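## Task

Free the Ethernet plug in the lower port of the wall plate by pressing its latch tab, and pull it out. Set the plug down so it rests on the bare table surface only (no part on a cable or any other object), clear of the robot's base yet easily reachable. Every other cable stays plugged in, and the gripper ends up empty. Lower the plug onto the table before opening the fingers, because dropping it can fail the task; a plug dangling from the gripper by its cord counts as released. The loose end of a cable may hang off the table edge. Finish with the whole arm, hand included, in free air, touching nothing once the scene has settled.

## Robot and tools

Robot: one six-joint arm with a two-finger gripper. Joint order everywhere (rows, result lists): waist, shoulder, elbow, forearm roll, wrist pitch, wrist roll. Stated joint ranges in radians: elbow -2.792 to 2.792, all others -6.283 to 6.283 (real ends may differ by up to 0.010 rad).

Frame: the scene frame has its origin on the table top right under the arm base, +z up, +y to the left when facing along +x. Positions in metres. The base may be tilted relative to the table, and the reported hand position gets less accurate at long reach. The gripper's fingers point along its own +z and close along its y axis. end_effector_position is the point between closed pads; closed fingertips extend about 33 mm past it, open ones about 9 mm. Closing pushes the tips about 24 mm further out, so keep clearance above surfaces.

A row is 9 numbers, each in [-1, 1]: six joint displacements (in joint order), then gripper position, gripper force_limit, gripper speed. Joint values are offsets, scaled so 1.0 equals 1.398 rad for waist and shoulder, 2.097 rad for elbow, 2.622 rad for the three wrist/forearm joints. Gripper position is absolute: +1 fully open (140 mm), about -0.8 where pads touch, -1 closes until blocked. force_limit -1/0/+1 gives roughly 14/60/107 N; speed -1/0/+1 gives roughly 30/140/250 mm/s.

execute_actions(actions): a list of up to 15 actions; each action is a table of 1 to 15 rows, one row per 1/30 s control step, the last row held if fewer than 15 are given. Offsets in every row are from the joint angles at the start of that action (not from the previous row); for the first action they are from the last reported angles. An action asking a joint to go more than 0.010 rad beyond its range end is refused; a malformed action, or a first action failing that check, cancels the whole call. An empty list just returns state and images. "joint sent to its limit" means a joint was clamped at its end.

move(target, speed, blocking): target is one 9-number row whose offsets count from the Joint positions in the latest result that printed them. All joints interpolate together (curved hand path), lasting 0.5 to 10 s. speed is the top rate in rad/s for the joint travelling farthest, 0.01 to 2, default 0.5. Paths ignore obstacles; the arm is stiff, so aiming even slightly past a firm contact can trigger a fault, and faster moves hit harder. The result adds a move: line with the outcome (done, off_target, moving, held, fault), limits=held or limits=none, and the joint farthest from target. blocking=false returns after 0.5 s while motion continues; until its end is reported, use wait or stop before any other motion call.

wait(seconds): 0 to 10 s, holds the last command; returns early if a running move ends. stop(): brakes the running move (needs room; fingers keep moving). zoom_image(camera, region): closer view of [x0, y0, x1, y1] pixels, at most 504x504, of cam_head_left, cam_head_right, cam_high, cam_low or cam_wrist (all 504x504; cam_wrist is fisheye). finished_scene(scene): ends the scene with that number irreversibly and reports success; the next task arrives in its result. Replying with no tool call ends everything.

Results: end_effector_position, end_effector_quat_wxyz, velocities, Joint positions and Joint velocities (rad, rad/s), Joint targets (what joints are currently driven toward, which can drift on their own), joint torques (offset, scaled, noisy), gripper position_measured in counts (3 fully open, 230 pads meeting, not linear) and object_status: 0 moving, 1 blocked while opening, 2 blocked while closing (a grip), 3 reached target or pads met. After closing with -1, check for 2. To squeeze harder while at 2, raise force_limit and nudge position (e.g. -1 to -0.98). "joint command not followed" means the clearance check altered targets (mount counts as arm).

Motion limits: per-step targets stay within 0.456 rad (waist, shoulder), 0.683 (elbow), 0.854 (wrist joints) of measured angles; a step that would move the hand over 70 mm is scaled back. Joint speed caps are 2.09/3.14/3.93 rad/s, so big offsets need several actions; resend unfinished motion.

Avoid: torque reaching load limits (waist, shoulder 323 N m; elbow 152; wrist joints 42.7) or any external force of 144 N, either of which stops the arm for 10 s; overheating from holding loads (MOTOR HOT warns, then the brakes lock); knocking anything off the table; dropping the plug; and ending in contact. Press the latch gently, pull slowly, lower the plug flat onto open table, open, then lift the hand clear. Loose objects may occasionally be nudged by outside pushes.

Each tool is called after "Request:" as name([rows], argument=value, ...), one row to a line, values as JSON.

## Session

Request:
execute_actions(actions=[])

Scene clock: 0.00 s.
end_effector_position=(+0.6183, -0.2182, +0.2865) position_measured=3 object_status=3 end_effector_quat_wxyz=(+0.225, +0.589, +0.602, +0.489) end_effector_velocity=(-0.000, -0.001, -0.001) end_effector_angular_velocity=(+0.000, -0.000, -0.000)
Joint names: [waist, shoulder, elbow, forearm roll, wrist pitch, wrist roll]
Joint positions: [-0.825  0.11   2.236  1.483  1.018  4.386]
Joint velocities: [-0.001  0.001  0.     0.     0.001 -0.001]
Joint torques (N m, as the joint torque sensors report them, + toward a larger angle): no reading
Joint targets: [-0.825 0.110 2.236 1.483 1.018 4.386]

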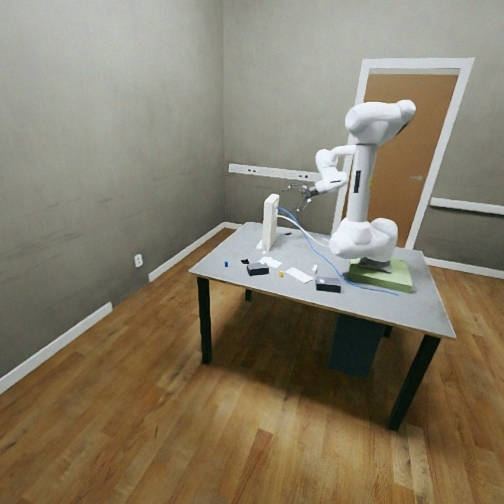

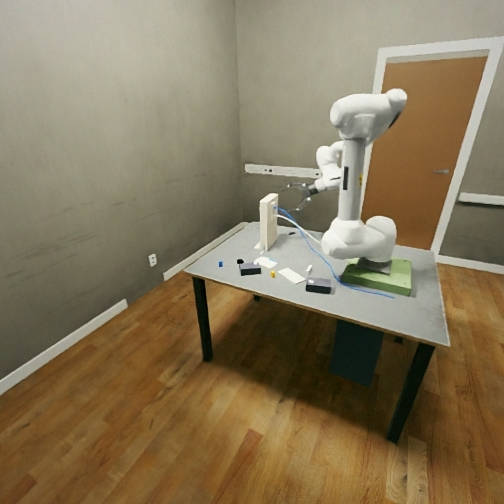

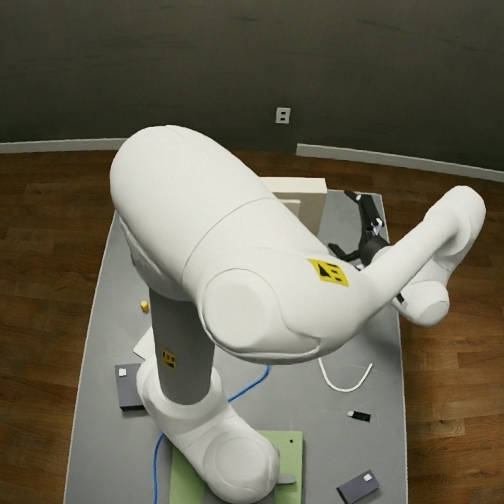

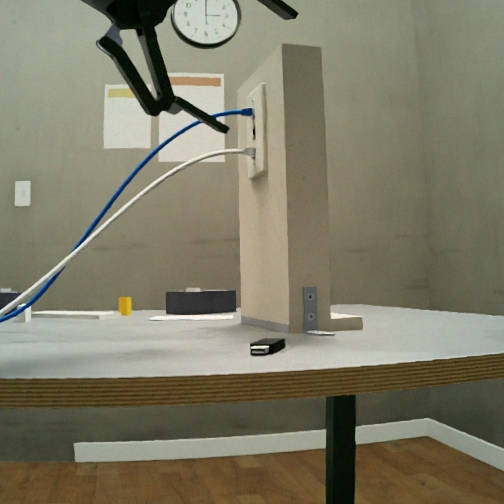

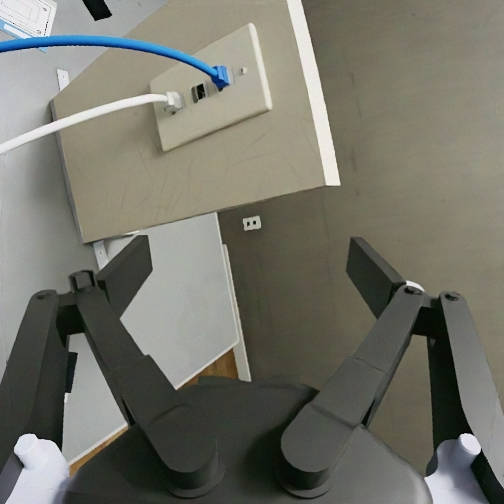

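Request:
zoom_image(camera="cam_wrist", region=[130, 10, 290, 160])

Request:
zoom_image(camera="cam_low", region=[190, 70, 310, 190])

Region (130, 10, 290, 160) of cam_wrist's 504x504 image, scaled by 3.150, with more detail than that image has; it fills the top 472 rows of this view, and the rest is white.

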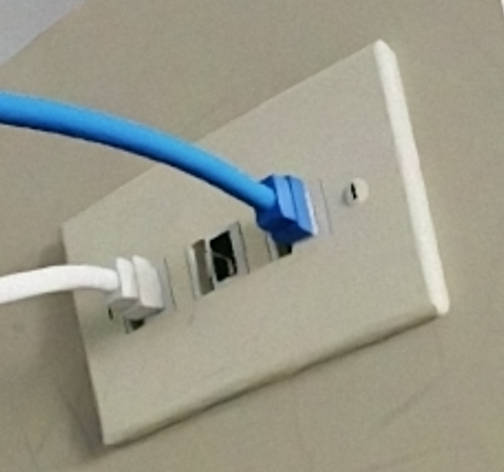

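Region (190, 70, 310, 190) of cam_low's 504x504 image, scaled by 4.200, with more detail than that image has.

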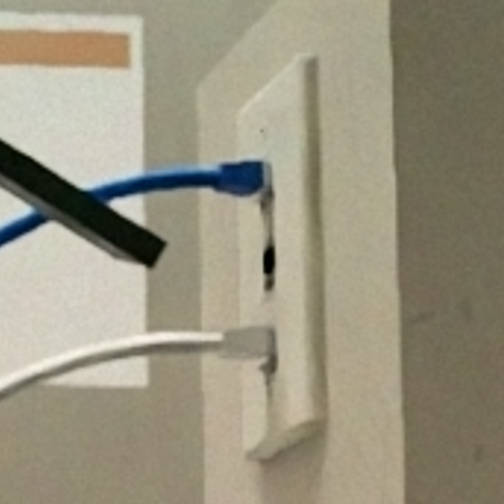

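Request:
move(target=[-0.1198, 0.4403, -0.2232, -0.1777, 0.3553, -0.2690, -0.35, -0.4, 0], speed=0.8)

Request:
move(target=[0.1788, 0, 0, 0, 0, 0, -0.35, -0.4, 0], speed=0.4)

Scene clock: 89.33 s.
end_effector_position=(+0.5414, -0.3034, +0.2196) position_measured=173 object_status=3 end_effector_quat_wxyz=(+0.123, +0.123, +0.696, +0.697) end_effector_velocity=(-0.000, +0.000, -0.001) end_effector_angular_velocity=(+0.002, +0.002, +0.001)
Joint names: [waist, shoulder, elbow, forearm roll, wrist pitch, wrist roll]
Joint positions: [-0.993  0.726  1.768  1.017  1.95   3.681]
Joint velocities: [-0.     0.001  0.    -0.     0.001  0.001]
Joint torques (N m, as the joint torque sensors report them, + toward a larger angle): [  -0.62 -100.    -28.12    2.94    2.53    0.08]
Joint targets: [-0.993 0.726 1.768 1.017 1.950 3.681]
move: done; limits=none; farthest joint: the waist, 0.000 radians from its target (0.167 radians at the start)

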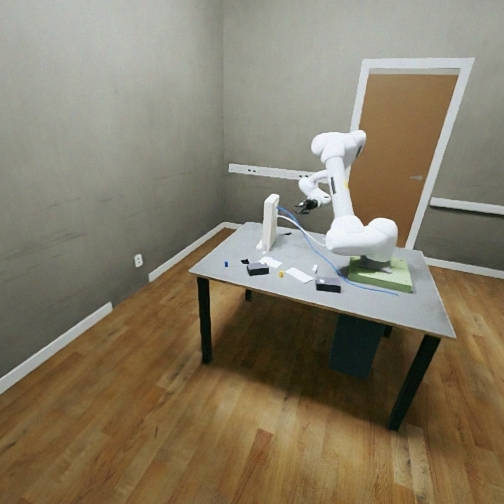

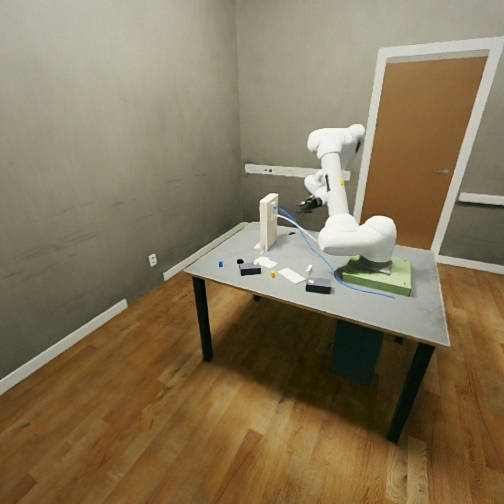

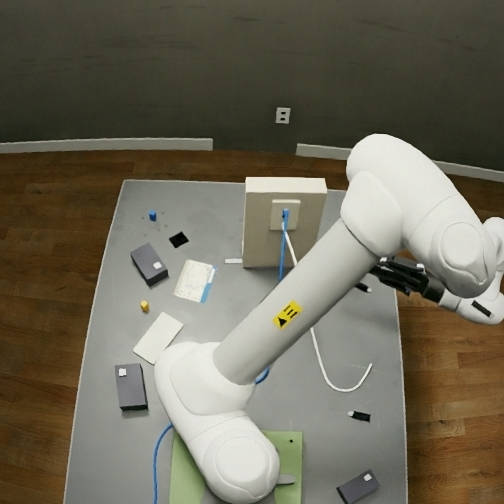

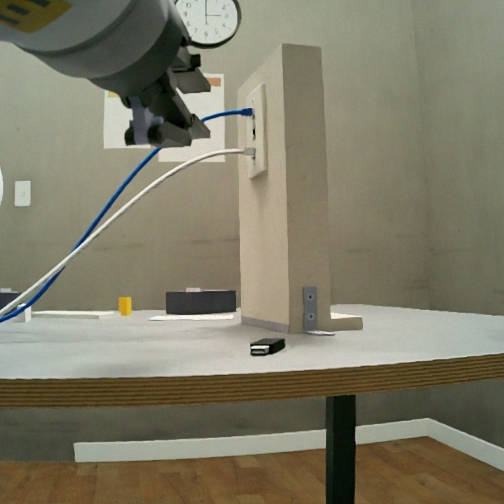

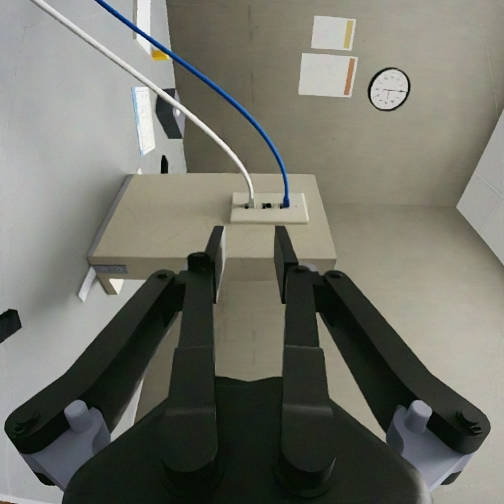

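Scene clock: 90.37 s.
end_effector_position=(+0.5996, -0.1601, +0.2197) position_measured=173 object_status=3 end_effector_quat_wxyz=(+0.036, +0.035, +0.706, +0.707) end_effector_velocity=(+0.000, +0.001, -0.000) end_effector_angular_velocity=(-0.000, -0.001, +0.000)
Joint names: [waist, shoulder, elbow, forearm roll, wrist pitch, wrist roll]
Joint positions: [-0.743  0.726  1.768  1.017  1.95   3.681]
Joint velocities: [ 0.001  0.     0.001  0.001 -0.001 -0.001]
Joint torques (N m, as the joint torque sensors report them, + toward a larger angle): [   1.75 -100.13  -28.72    2.95    2.33    0.08]
Joint targets: [-0.743 0.726 1.768 1.017 1.950 3.681]
move: done; limits=none; farthest joint: the waist, 0.000 radians from its target (0.250 radians at the start)

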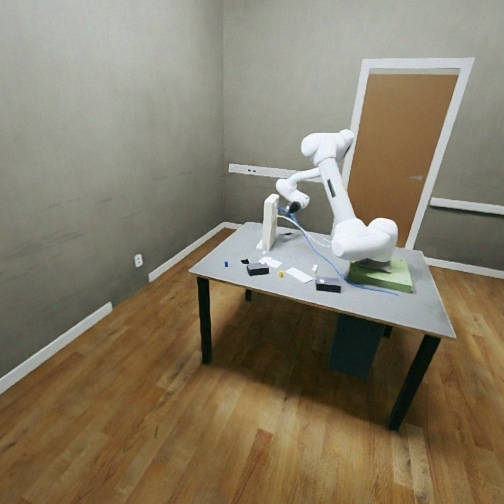

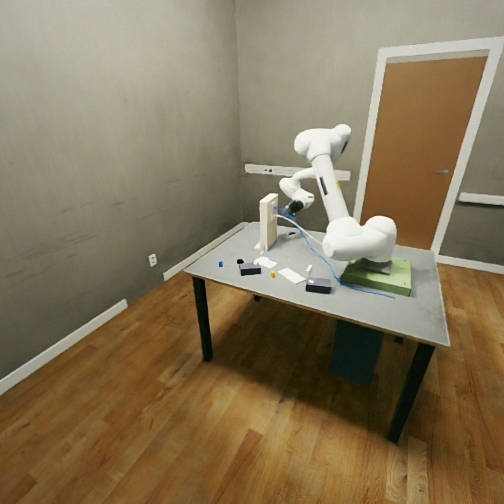

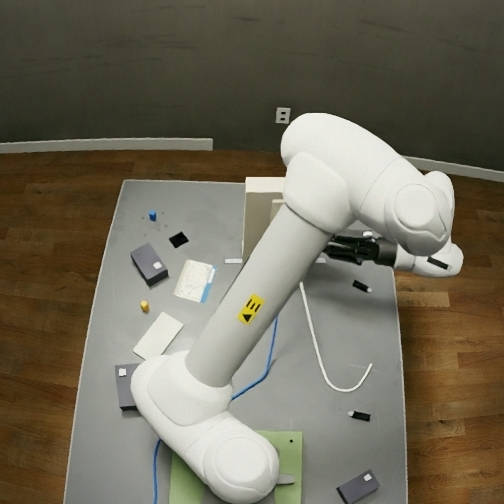

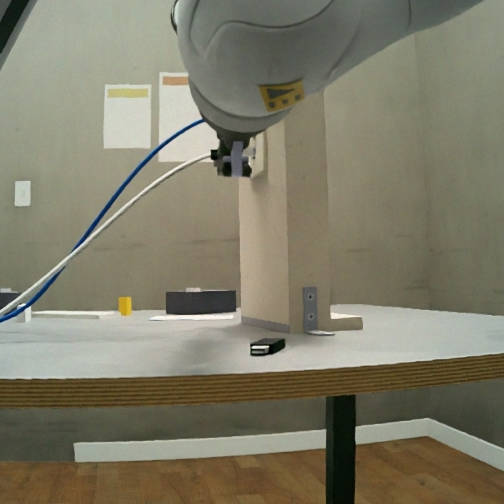

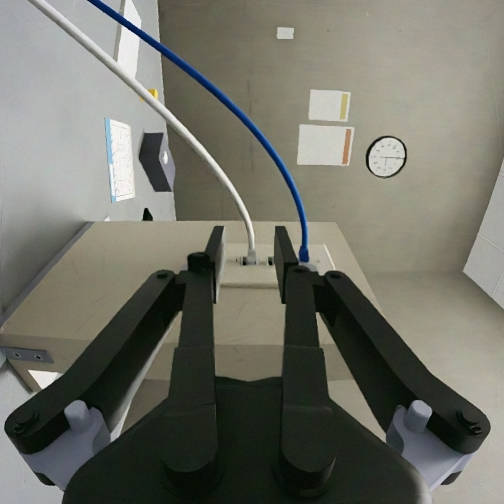

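Request:
execute_actions(actions=[])

Scene clock: 118.10 s.
end_effector_position=(+0.5996, -0.1600, +0.2197) position_measured=173 object_status=3 end_effector_quat_wxyz=(+0.035, +0.035, +0.706, +0.707) end_effector_velocity=(-0.000, +0.000, +0.000) end_effector_angular_velocity=(+0.003, +0.001, +0.001)
Joint names: [waist, shoulder, elbow, forearm roll, wrist pitch, wrist roll]
Joint positions: [-0.743  0.726  1.768  1.017  1.95   3.681]
Joint velocities: [0.    0.001 0.    0.    0.002 0.   ]
Joint torques (N m, as the joint torque sensors report them, + toward a larger angle): [ -0.02 -99.71 -28.71   2.66   2.35   0.23]
Joint targets: [-0.743 0.726 1.768 1.017 1.950 3.681]

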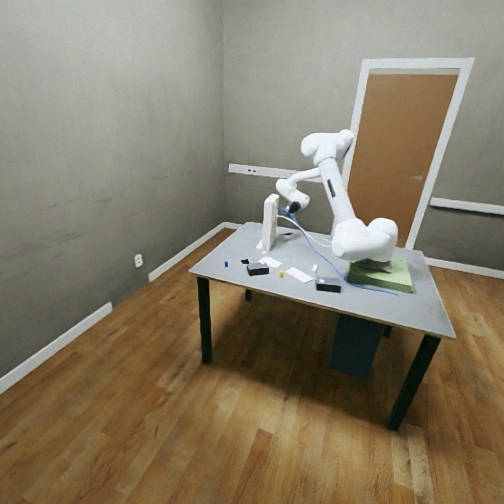

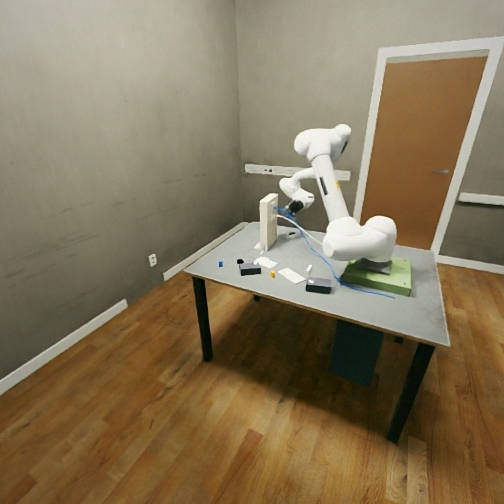

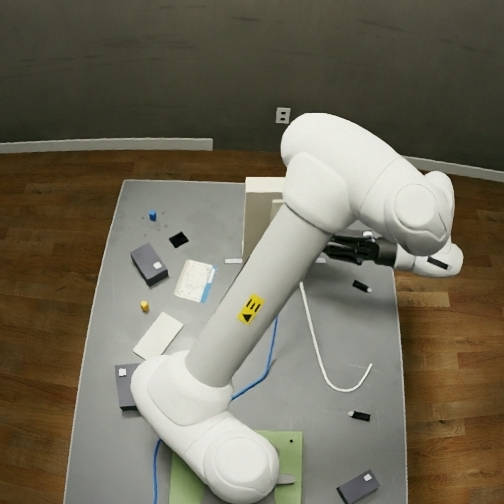

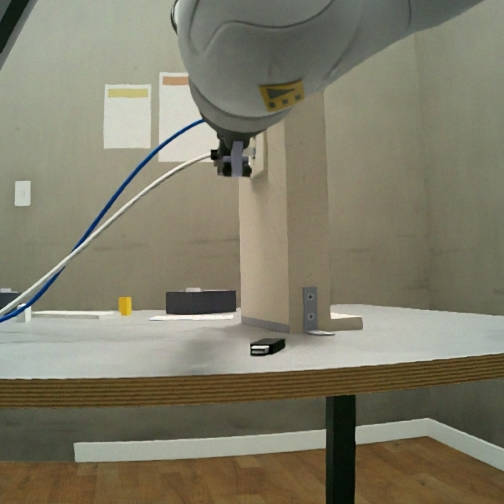

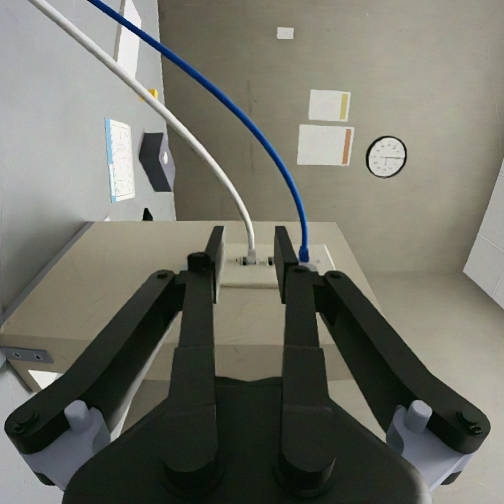

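Request:
zoom_image(camera="cam_wrist", region=[190, 200, 350, 320])

Region (190, 200, 350, 320) of cam_wrist's 504x504 image, scaled by 3.150, with more detail than that image has; it fills the top 378 rows of this view, and the rest is white.

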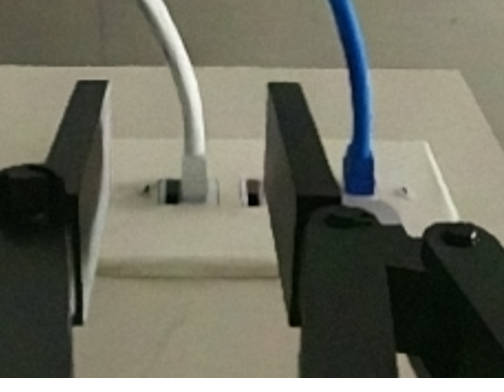

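Request:
move(target=[0.04205, -0.01148, 0.01747, 0.01799, -0.01549, 0.0, -0.35, -0.4, 0], speed=0.05)

Request:
zoom_image(camera="cam_wrist", region=[190, 200, 350, 320])

Scene clock: 171.77 s.
end_effector_position=(+0.6147, -0.1151, +0.2194) position_measured=173 object_status=3 end_effector_quat_wxyz=(+0.035, +0.035, +0.706, +0.707) end_effector_velocity=(+0.000, +0.000, -0.001) end_effector_angular_velocity=(+0.001, +0.001, -0.000)
Joint names: [waist, shoulder, elbow, forearm roll, wrist pitch, wrist roll]
Joint positions: [-0.684  0.71   1.805  1.064  1.909  3.681]
Joint velocities: [ 0.     0.001 -0.     0.    -0.     0.001]
Joint torques (N m, as the joint torque sensors report them, + toward a larger angle): [  1.49 -97.21 -27.66   2.56   2.39   0.17]
Joint targets: [-0.684 0.710 1.805 1.064 1.909 3.681]
move: done; limits=none; farthest joint: the waist, 0.000 radians from its target (0.058 radians at the start)

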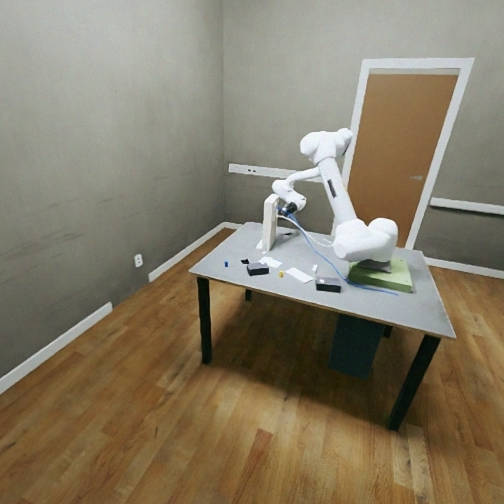

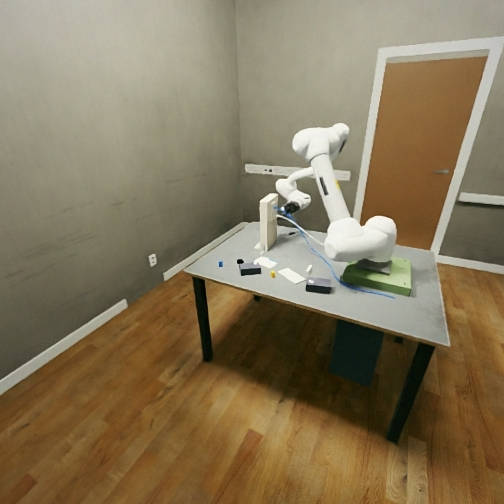

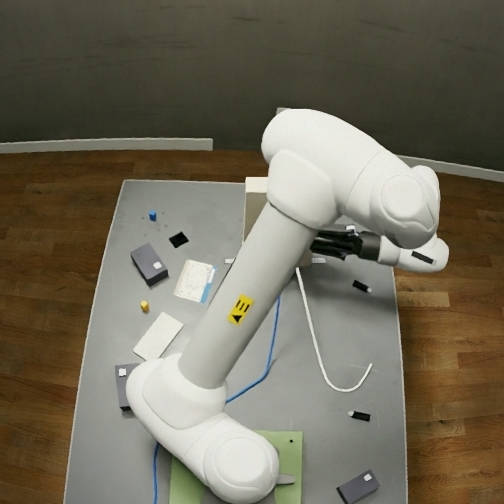

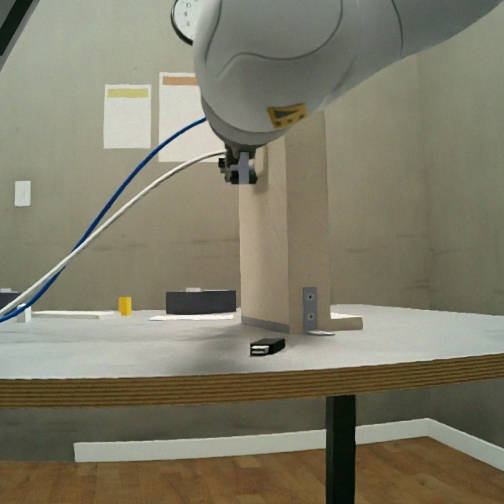

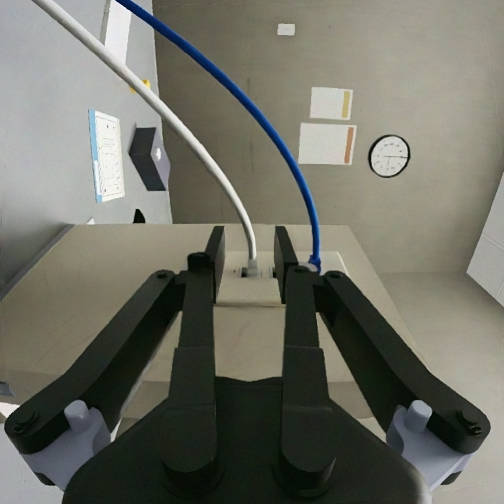

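Region (190, 200, 350, 320) of cam_wrist's 504x504 image, scaled by 3.150, with more detail than that image has; it fills the top 378 rows of this view, and the rest is white.

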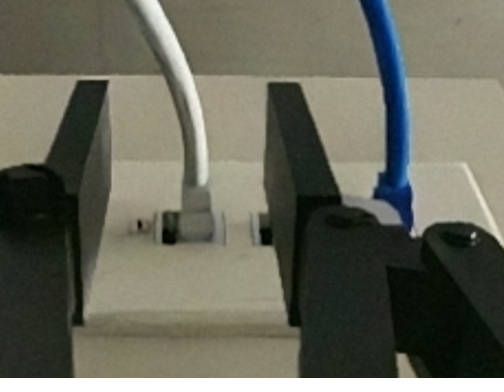

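Request:
zoom_image(camera="cam_low", region=[190, 110, 300, 210])

Request:
zoom_image(camera="cam_high", region=[230, 170, 390, 290])

Region (190, 110, 300, 210) of cam_low's 504x504 image, scaled by 4.582, with more detail than that image has; it fills the top 458 rows of this view, and the rest is white.

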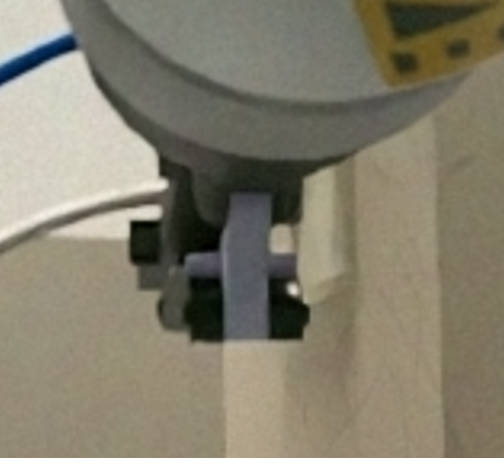

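Region (230, 170, 390, 290) of cam_high's 504x504 image, scaled by 3.150, with more detail than that image has; it fills the top 378 rows of this view, and the rest is white.

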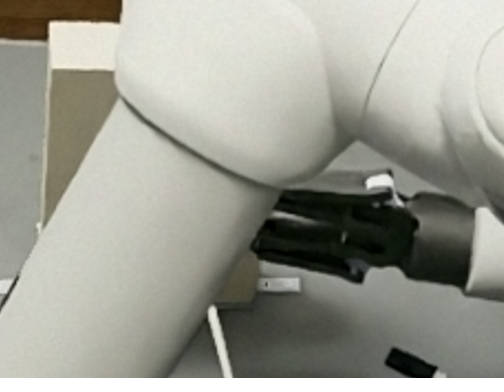

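Request:
zoom_image(camera="cam_head_right", region=[255, 185, 315, 235])

Region (255, 185, 315, 235) of cam_head_right's 504x504 image, scaled by 8.400, with more detail than that image has.

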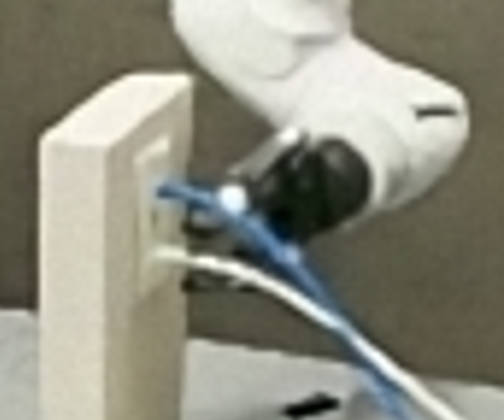

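Request:
move(target=[0.00901, -0.00134, -0.00062, 0.00472, -0.00190, 0.00257, -0.35, -0.4, 0], speed=0.02)

Request:
zoom_image(camera="cam_wrist", region=[190, 200, 350, 320])

Scene clock: 241.67 s.
end_effector_position=(+0.6207, -0.1081, +0.2212) position_measured=173 object_status=3 end_effector_quat_wxyz=(+0.035, +0.035, +0.706, +0.707) end_effector_velocity=(+0.001, +0.001, -0.000) end_effector_angular_velocity=(+0.000, -0.001, +0.001)
Joint names: [waist, shoulder, elbow, forearm roll, wrist pitch, wrist roll]
Joint positions: [-0.671  0.708  1.804  1.077  1.904  3.688]
Joint velocities: [ 0.001  0.001 -0.001  0.001 -0.    -0.001]
Joint torques (N m, as the joint torque sensors report them, + toward a larger angle): [  0.56 -98.75 -28.05   2.55   2.33   0.11]
Joint targets: [-0.671 0.708 1.804 1.077 1.904 3.688]
move: done; limits=none; farthest joint: the waist, 0.000 radians from its target (0.012 radians at the start)

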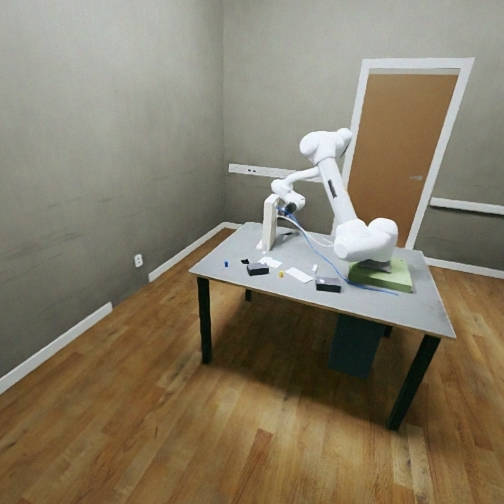

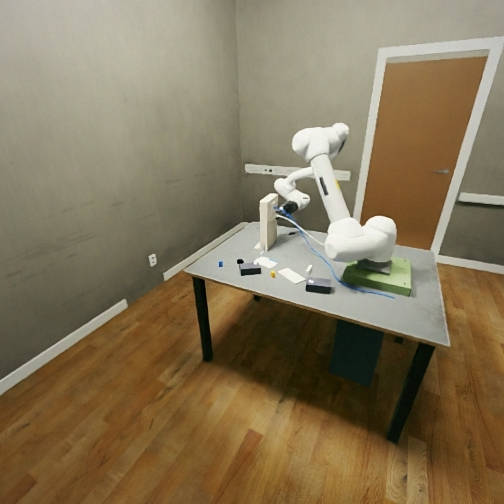

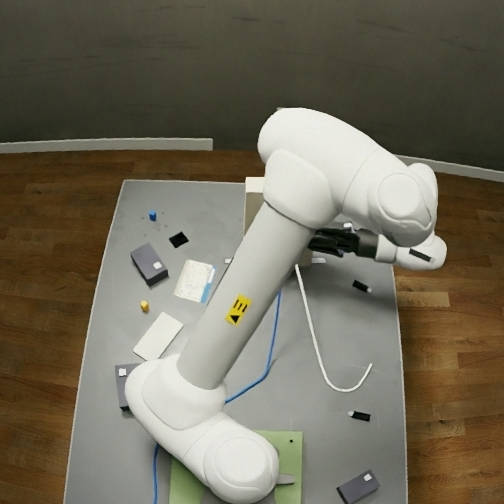

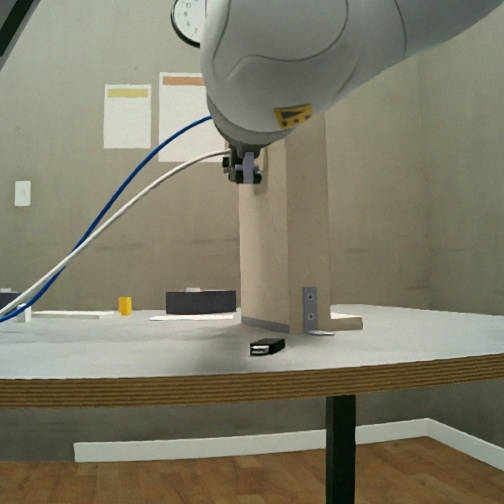

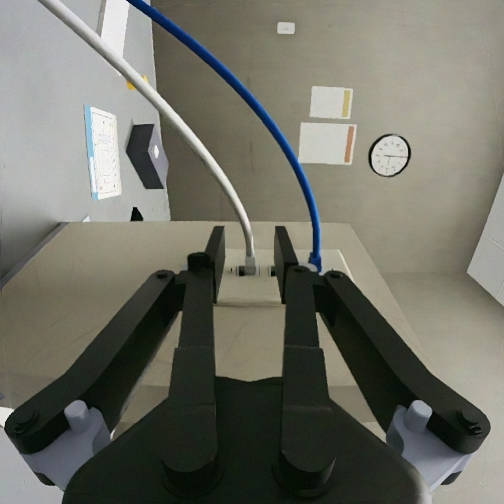

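Region (190, 200, 350, 320) of cam_wrist's 504x504 image, scaled by 3.150, with more detail than that image has; it fills the top 378 rows of this view, and the rest is white.

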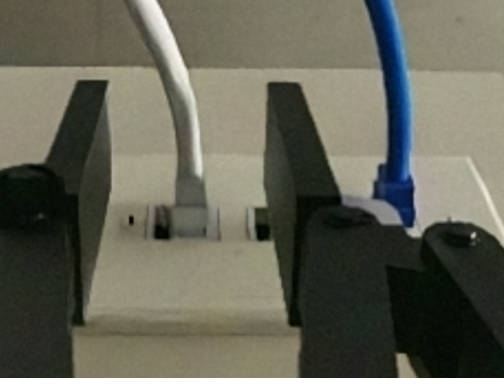

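Request:
move(target=[0.004123, 0.000427, -0.000633, 0.002073, -0.001009, 0.00091, -0.35, -0.4, 0], speed=0.01)

Request:
zoom_image(camera="cam_wrist", region=[210, 220, 290, 300])

Scene clock: 290.63 s.
end_effector_position=(+0.6236, -0.1051, +0.2212) position_measured=173 object_status=3 end_effector_quat_wxyz=(+0.035, +0.035, +0.706, +0.707) end_effector_velocity=(+0.000, +0.000, -0.001) end_effector_angular_velocity=(-0.002, -0.000, +0.000)
Joint names: [waist, shoulder, elbow, forearm roll, wrist pitch, wrist roll]
Joint positions: [-0.665  0.708  1.802  1.082  1.902  3.69 ]
Joint velocities: [ 0.001  0.    -0.    -0.001 -0.002 -0.001]
Joint torques (N m, as the joint torque sensors report them, + toward a larger angle): [  0.77 -98.39 -28.42   2.55   2.42  -0.05]
Joint targets: [-0.665 0.709 1.802 1.082 1.902 3.690]
move: done; limits=none; farthest joint: the waist, 0.000 radians from its target (0.006 radians at the start)

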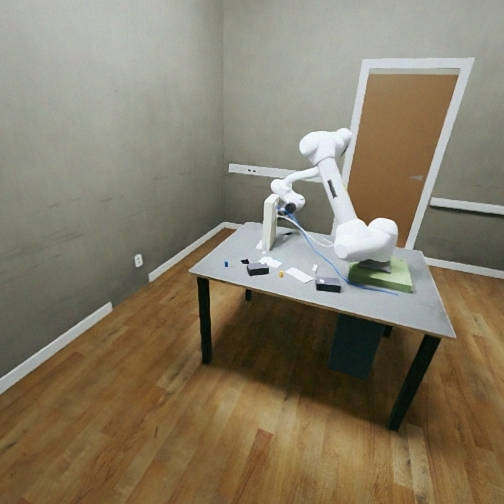

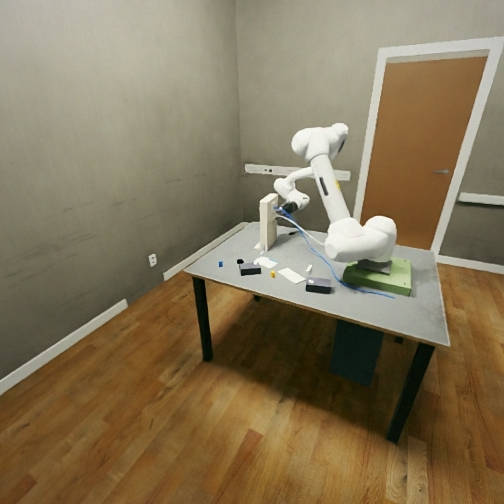

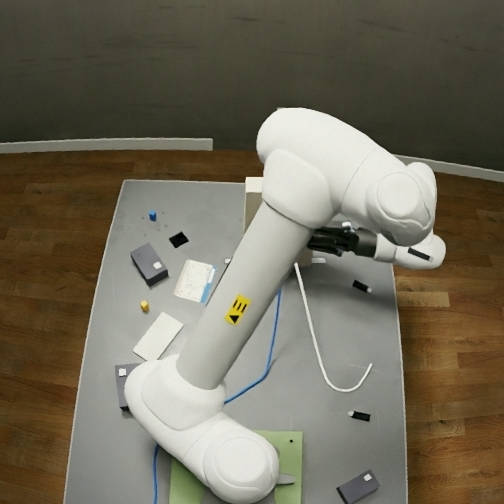

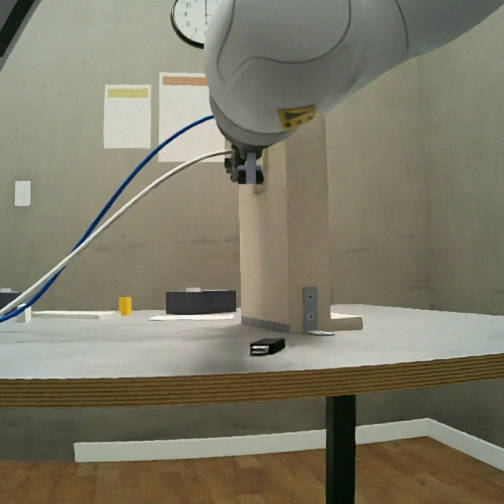

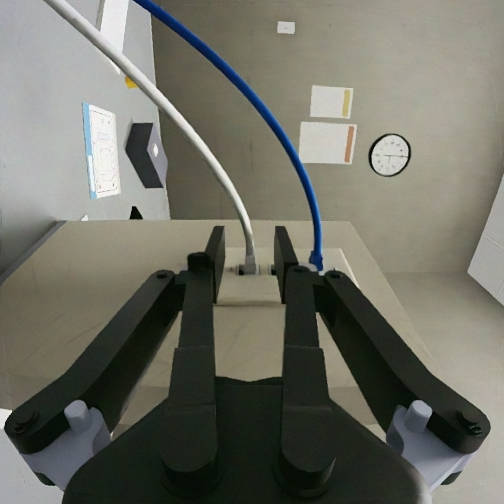

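Region (210, 220, 290, 300) of cam_wrist's 504x504 image, scaled by 6.300, with more detail than that image has.

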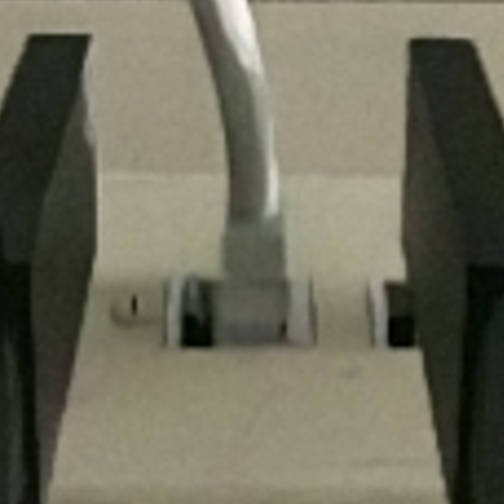

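Request:
move(target=[0.001994, 0.000703, -0.001042, 0.0011015, -0.0003345, 0.000742, -0.35, -0.4, 0], speed=0.01)

Request:
zoom_image(camera="cam_wrist", region=[210, 220, 290, 300])

Scene clock: 301.33 s.
end_effector_position=(+0.6256, -0.1041, +0.2213) position_measured=173 object_status=3 end_effector_quat_wxyz=(+0.035, +0.035, +0.706, +0.707) end_effector_velocity=(+0.001, +0.000, +0.000) end_effector_angular_velocity=(-0.001, -0.001, -0.001)
Joint names: [waist, shoulder, elbow, forearm roll, wrist pitch, wrist roll]
Joint positions: [-0.663  0.709  1.8    1.085  1.901  3.692]
Joint velocities: [ 0.001 -0.001 -0.     0.001 -0.001  0.   ]
Joint torques (N m, as the joint torque sensors report them, + toward a larger angle): [  0.68 -98.31 -28.59   2.66   2.28  -0.02]
Joint targets: [-0.663 0.709 1.800 1.085 1.901 3.692]
move: done; limits=none; farthest joint: the waist, 0.000 radians from its target (0.003 radians at the start)

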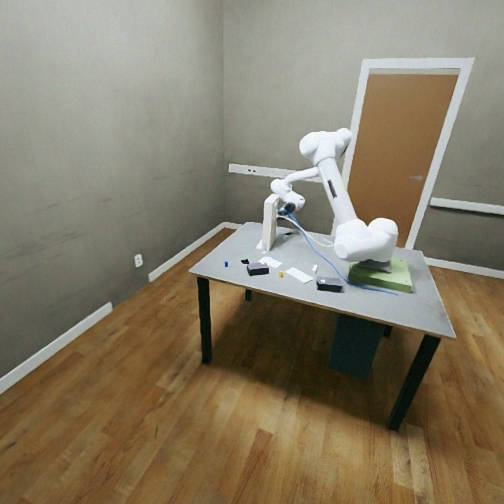

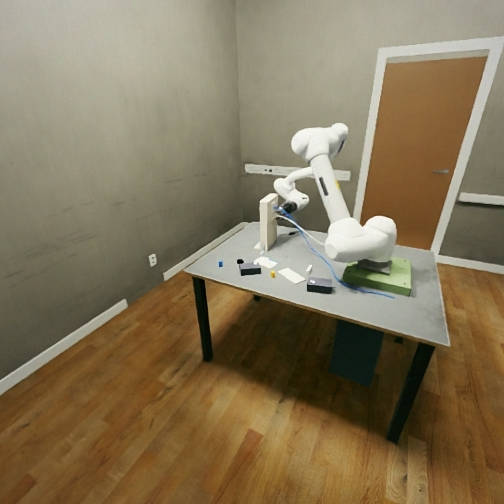

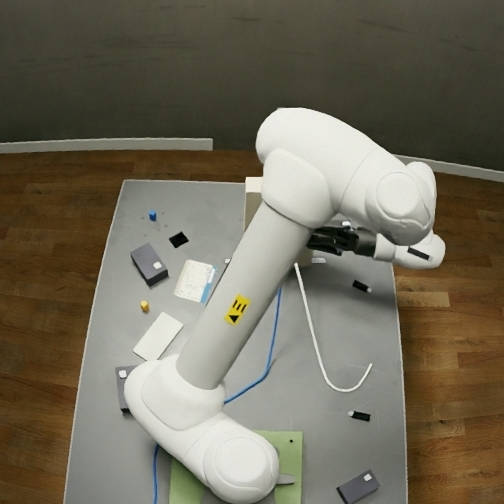

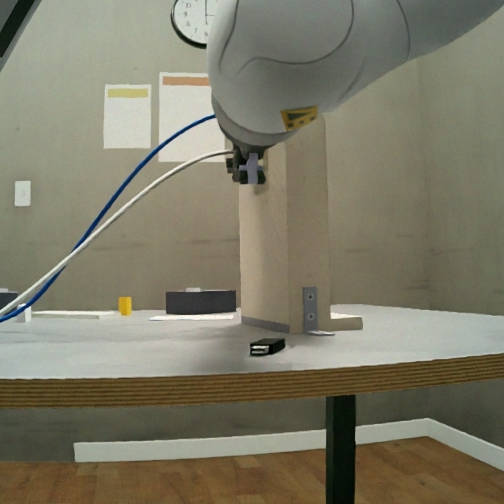

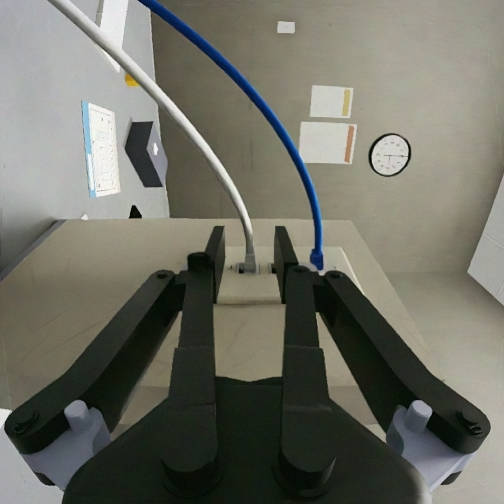

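Region (210, 220, 290, 300) of cam_wrist's 504x504 image, scaled by 6.300, with more detail than that image has.

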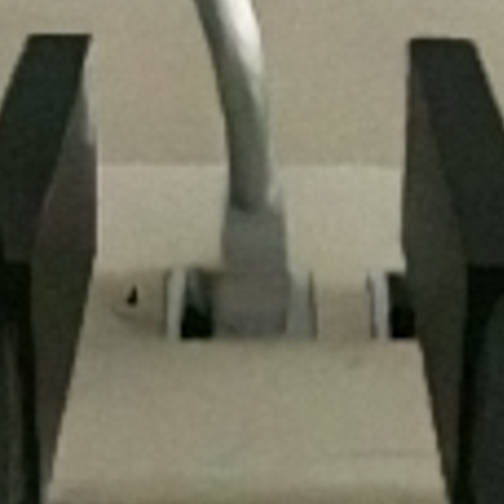

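Request:
move(target=[0.00093, 0.00084, -0.001247, 0.000616, 0.0, 0.000658, -0.35, -0.4, 0], speed=0.01)

Request:
zoom_image(camera="cam_wrist", region=[210, 220, 290, 300])

Scene clock: 312.63 s.
end_effector_position=(+0.6271, -0.1040, +0.2213) position_measured=173 object_status=3 end_effector_quat_wxyz=(+0.035, +0.035, +0.706, +0.707) end_effector_velocity=(+0.000, +0.001, -0.001) end_effector_angular_velocity=(+0.000, +0.002, +0.000)
Joint names: [waist, shoulder, elbow, forearm roll, wrist pitch, wrist roll]
Joint positions: [-0.661  0.711  1.797  1.086  1.901  3.694]
Joint velocities: [ 0.001  0.001  0.     0.001 -0.001  0.001]
Joint torques (N m, as the joint torque sensors report them, + toward a larger angle): [  0.71 -99.48 -28.35   2.74   2.19   0.2 ]
Joint targets: [-0.661 0.711 1.797 1.087 1.901 3.694]
move: done; limits=none; farthest joint: the waist, 0.000 radians from its target (0.001 radians at the start)

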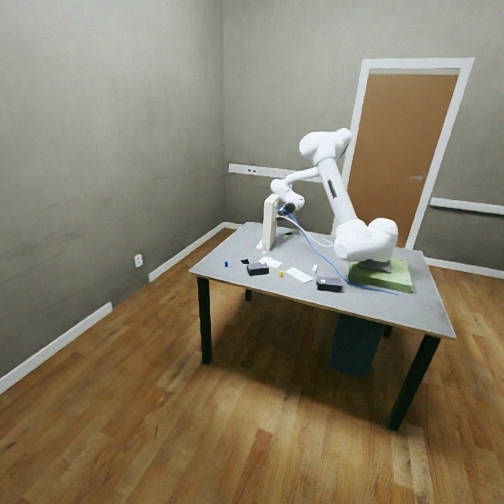

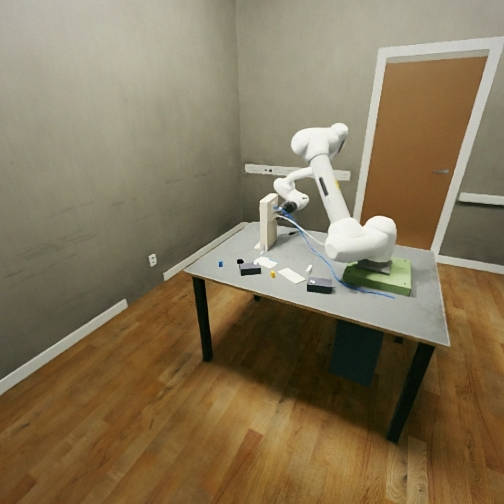

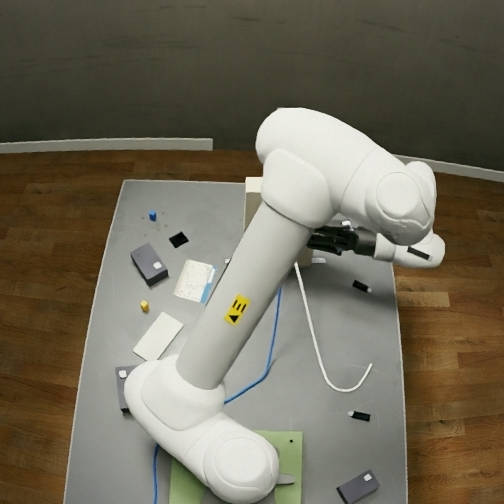

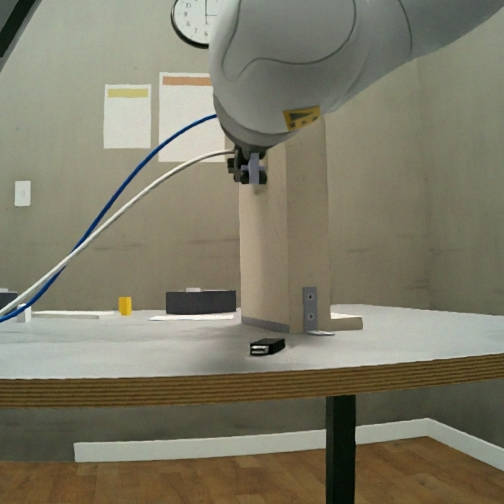

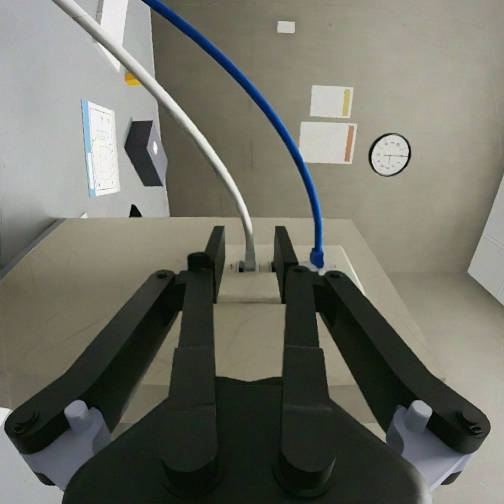

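Region (210, 220, 290, 300) of cam_wrist's 504x504 image, scaled by 6.300, with more detail than that image has.

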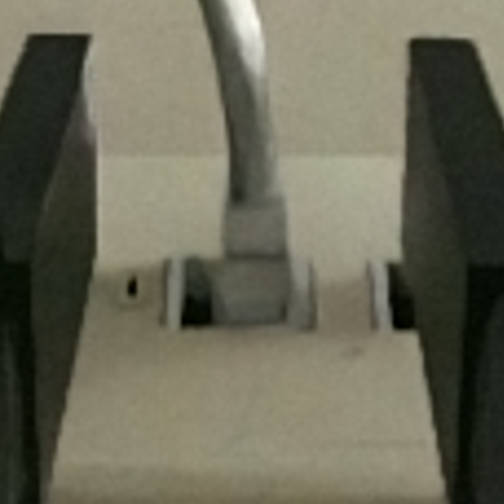

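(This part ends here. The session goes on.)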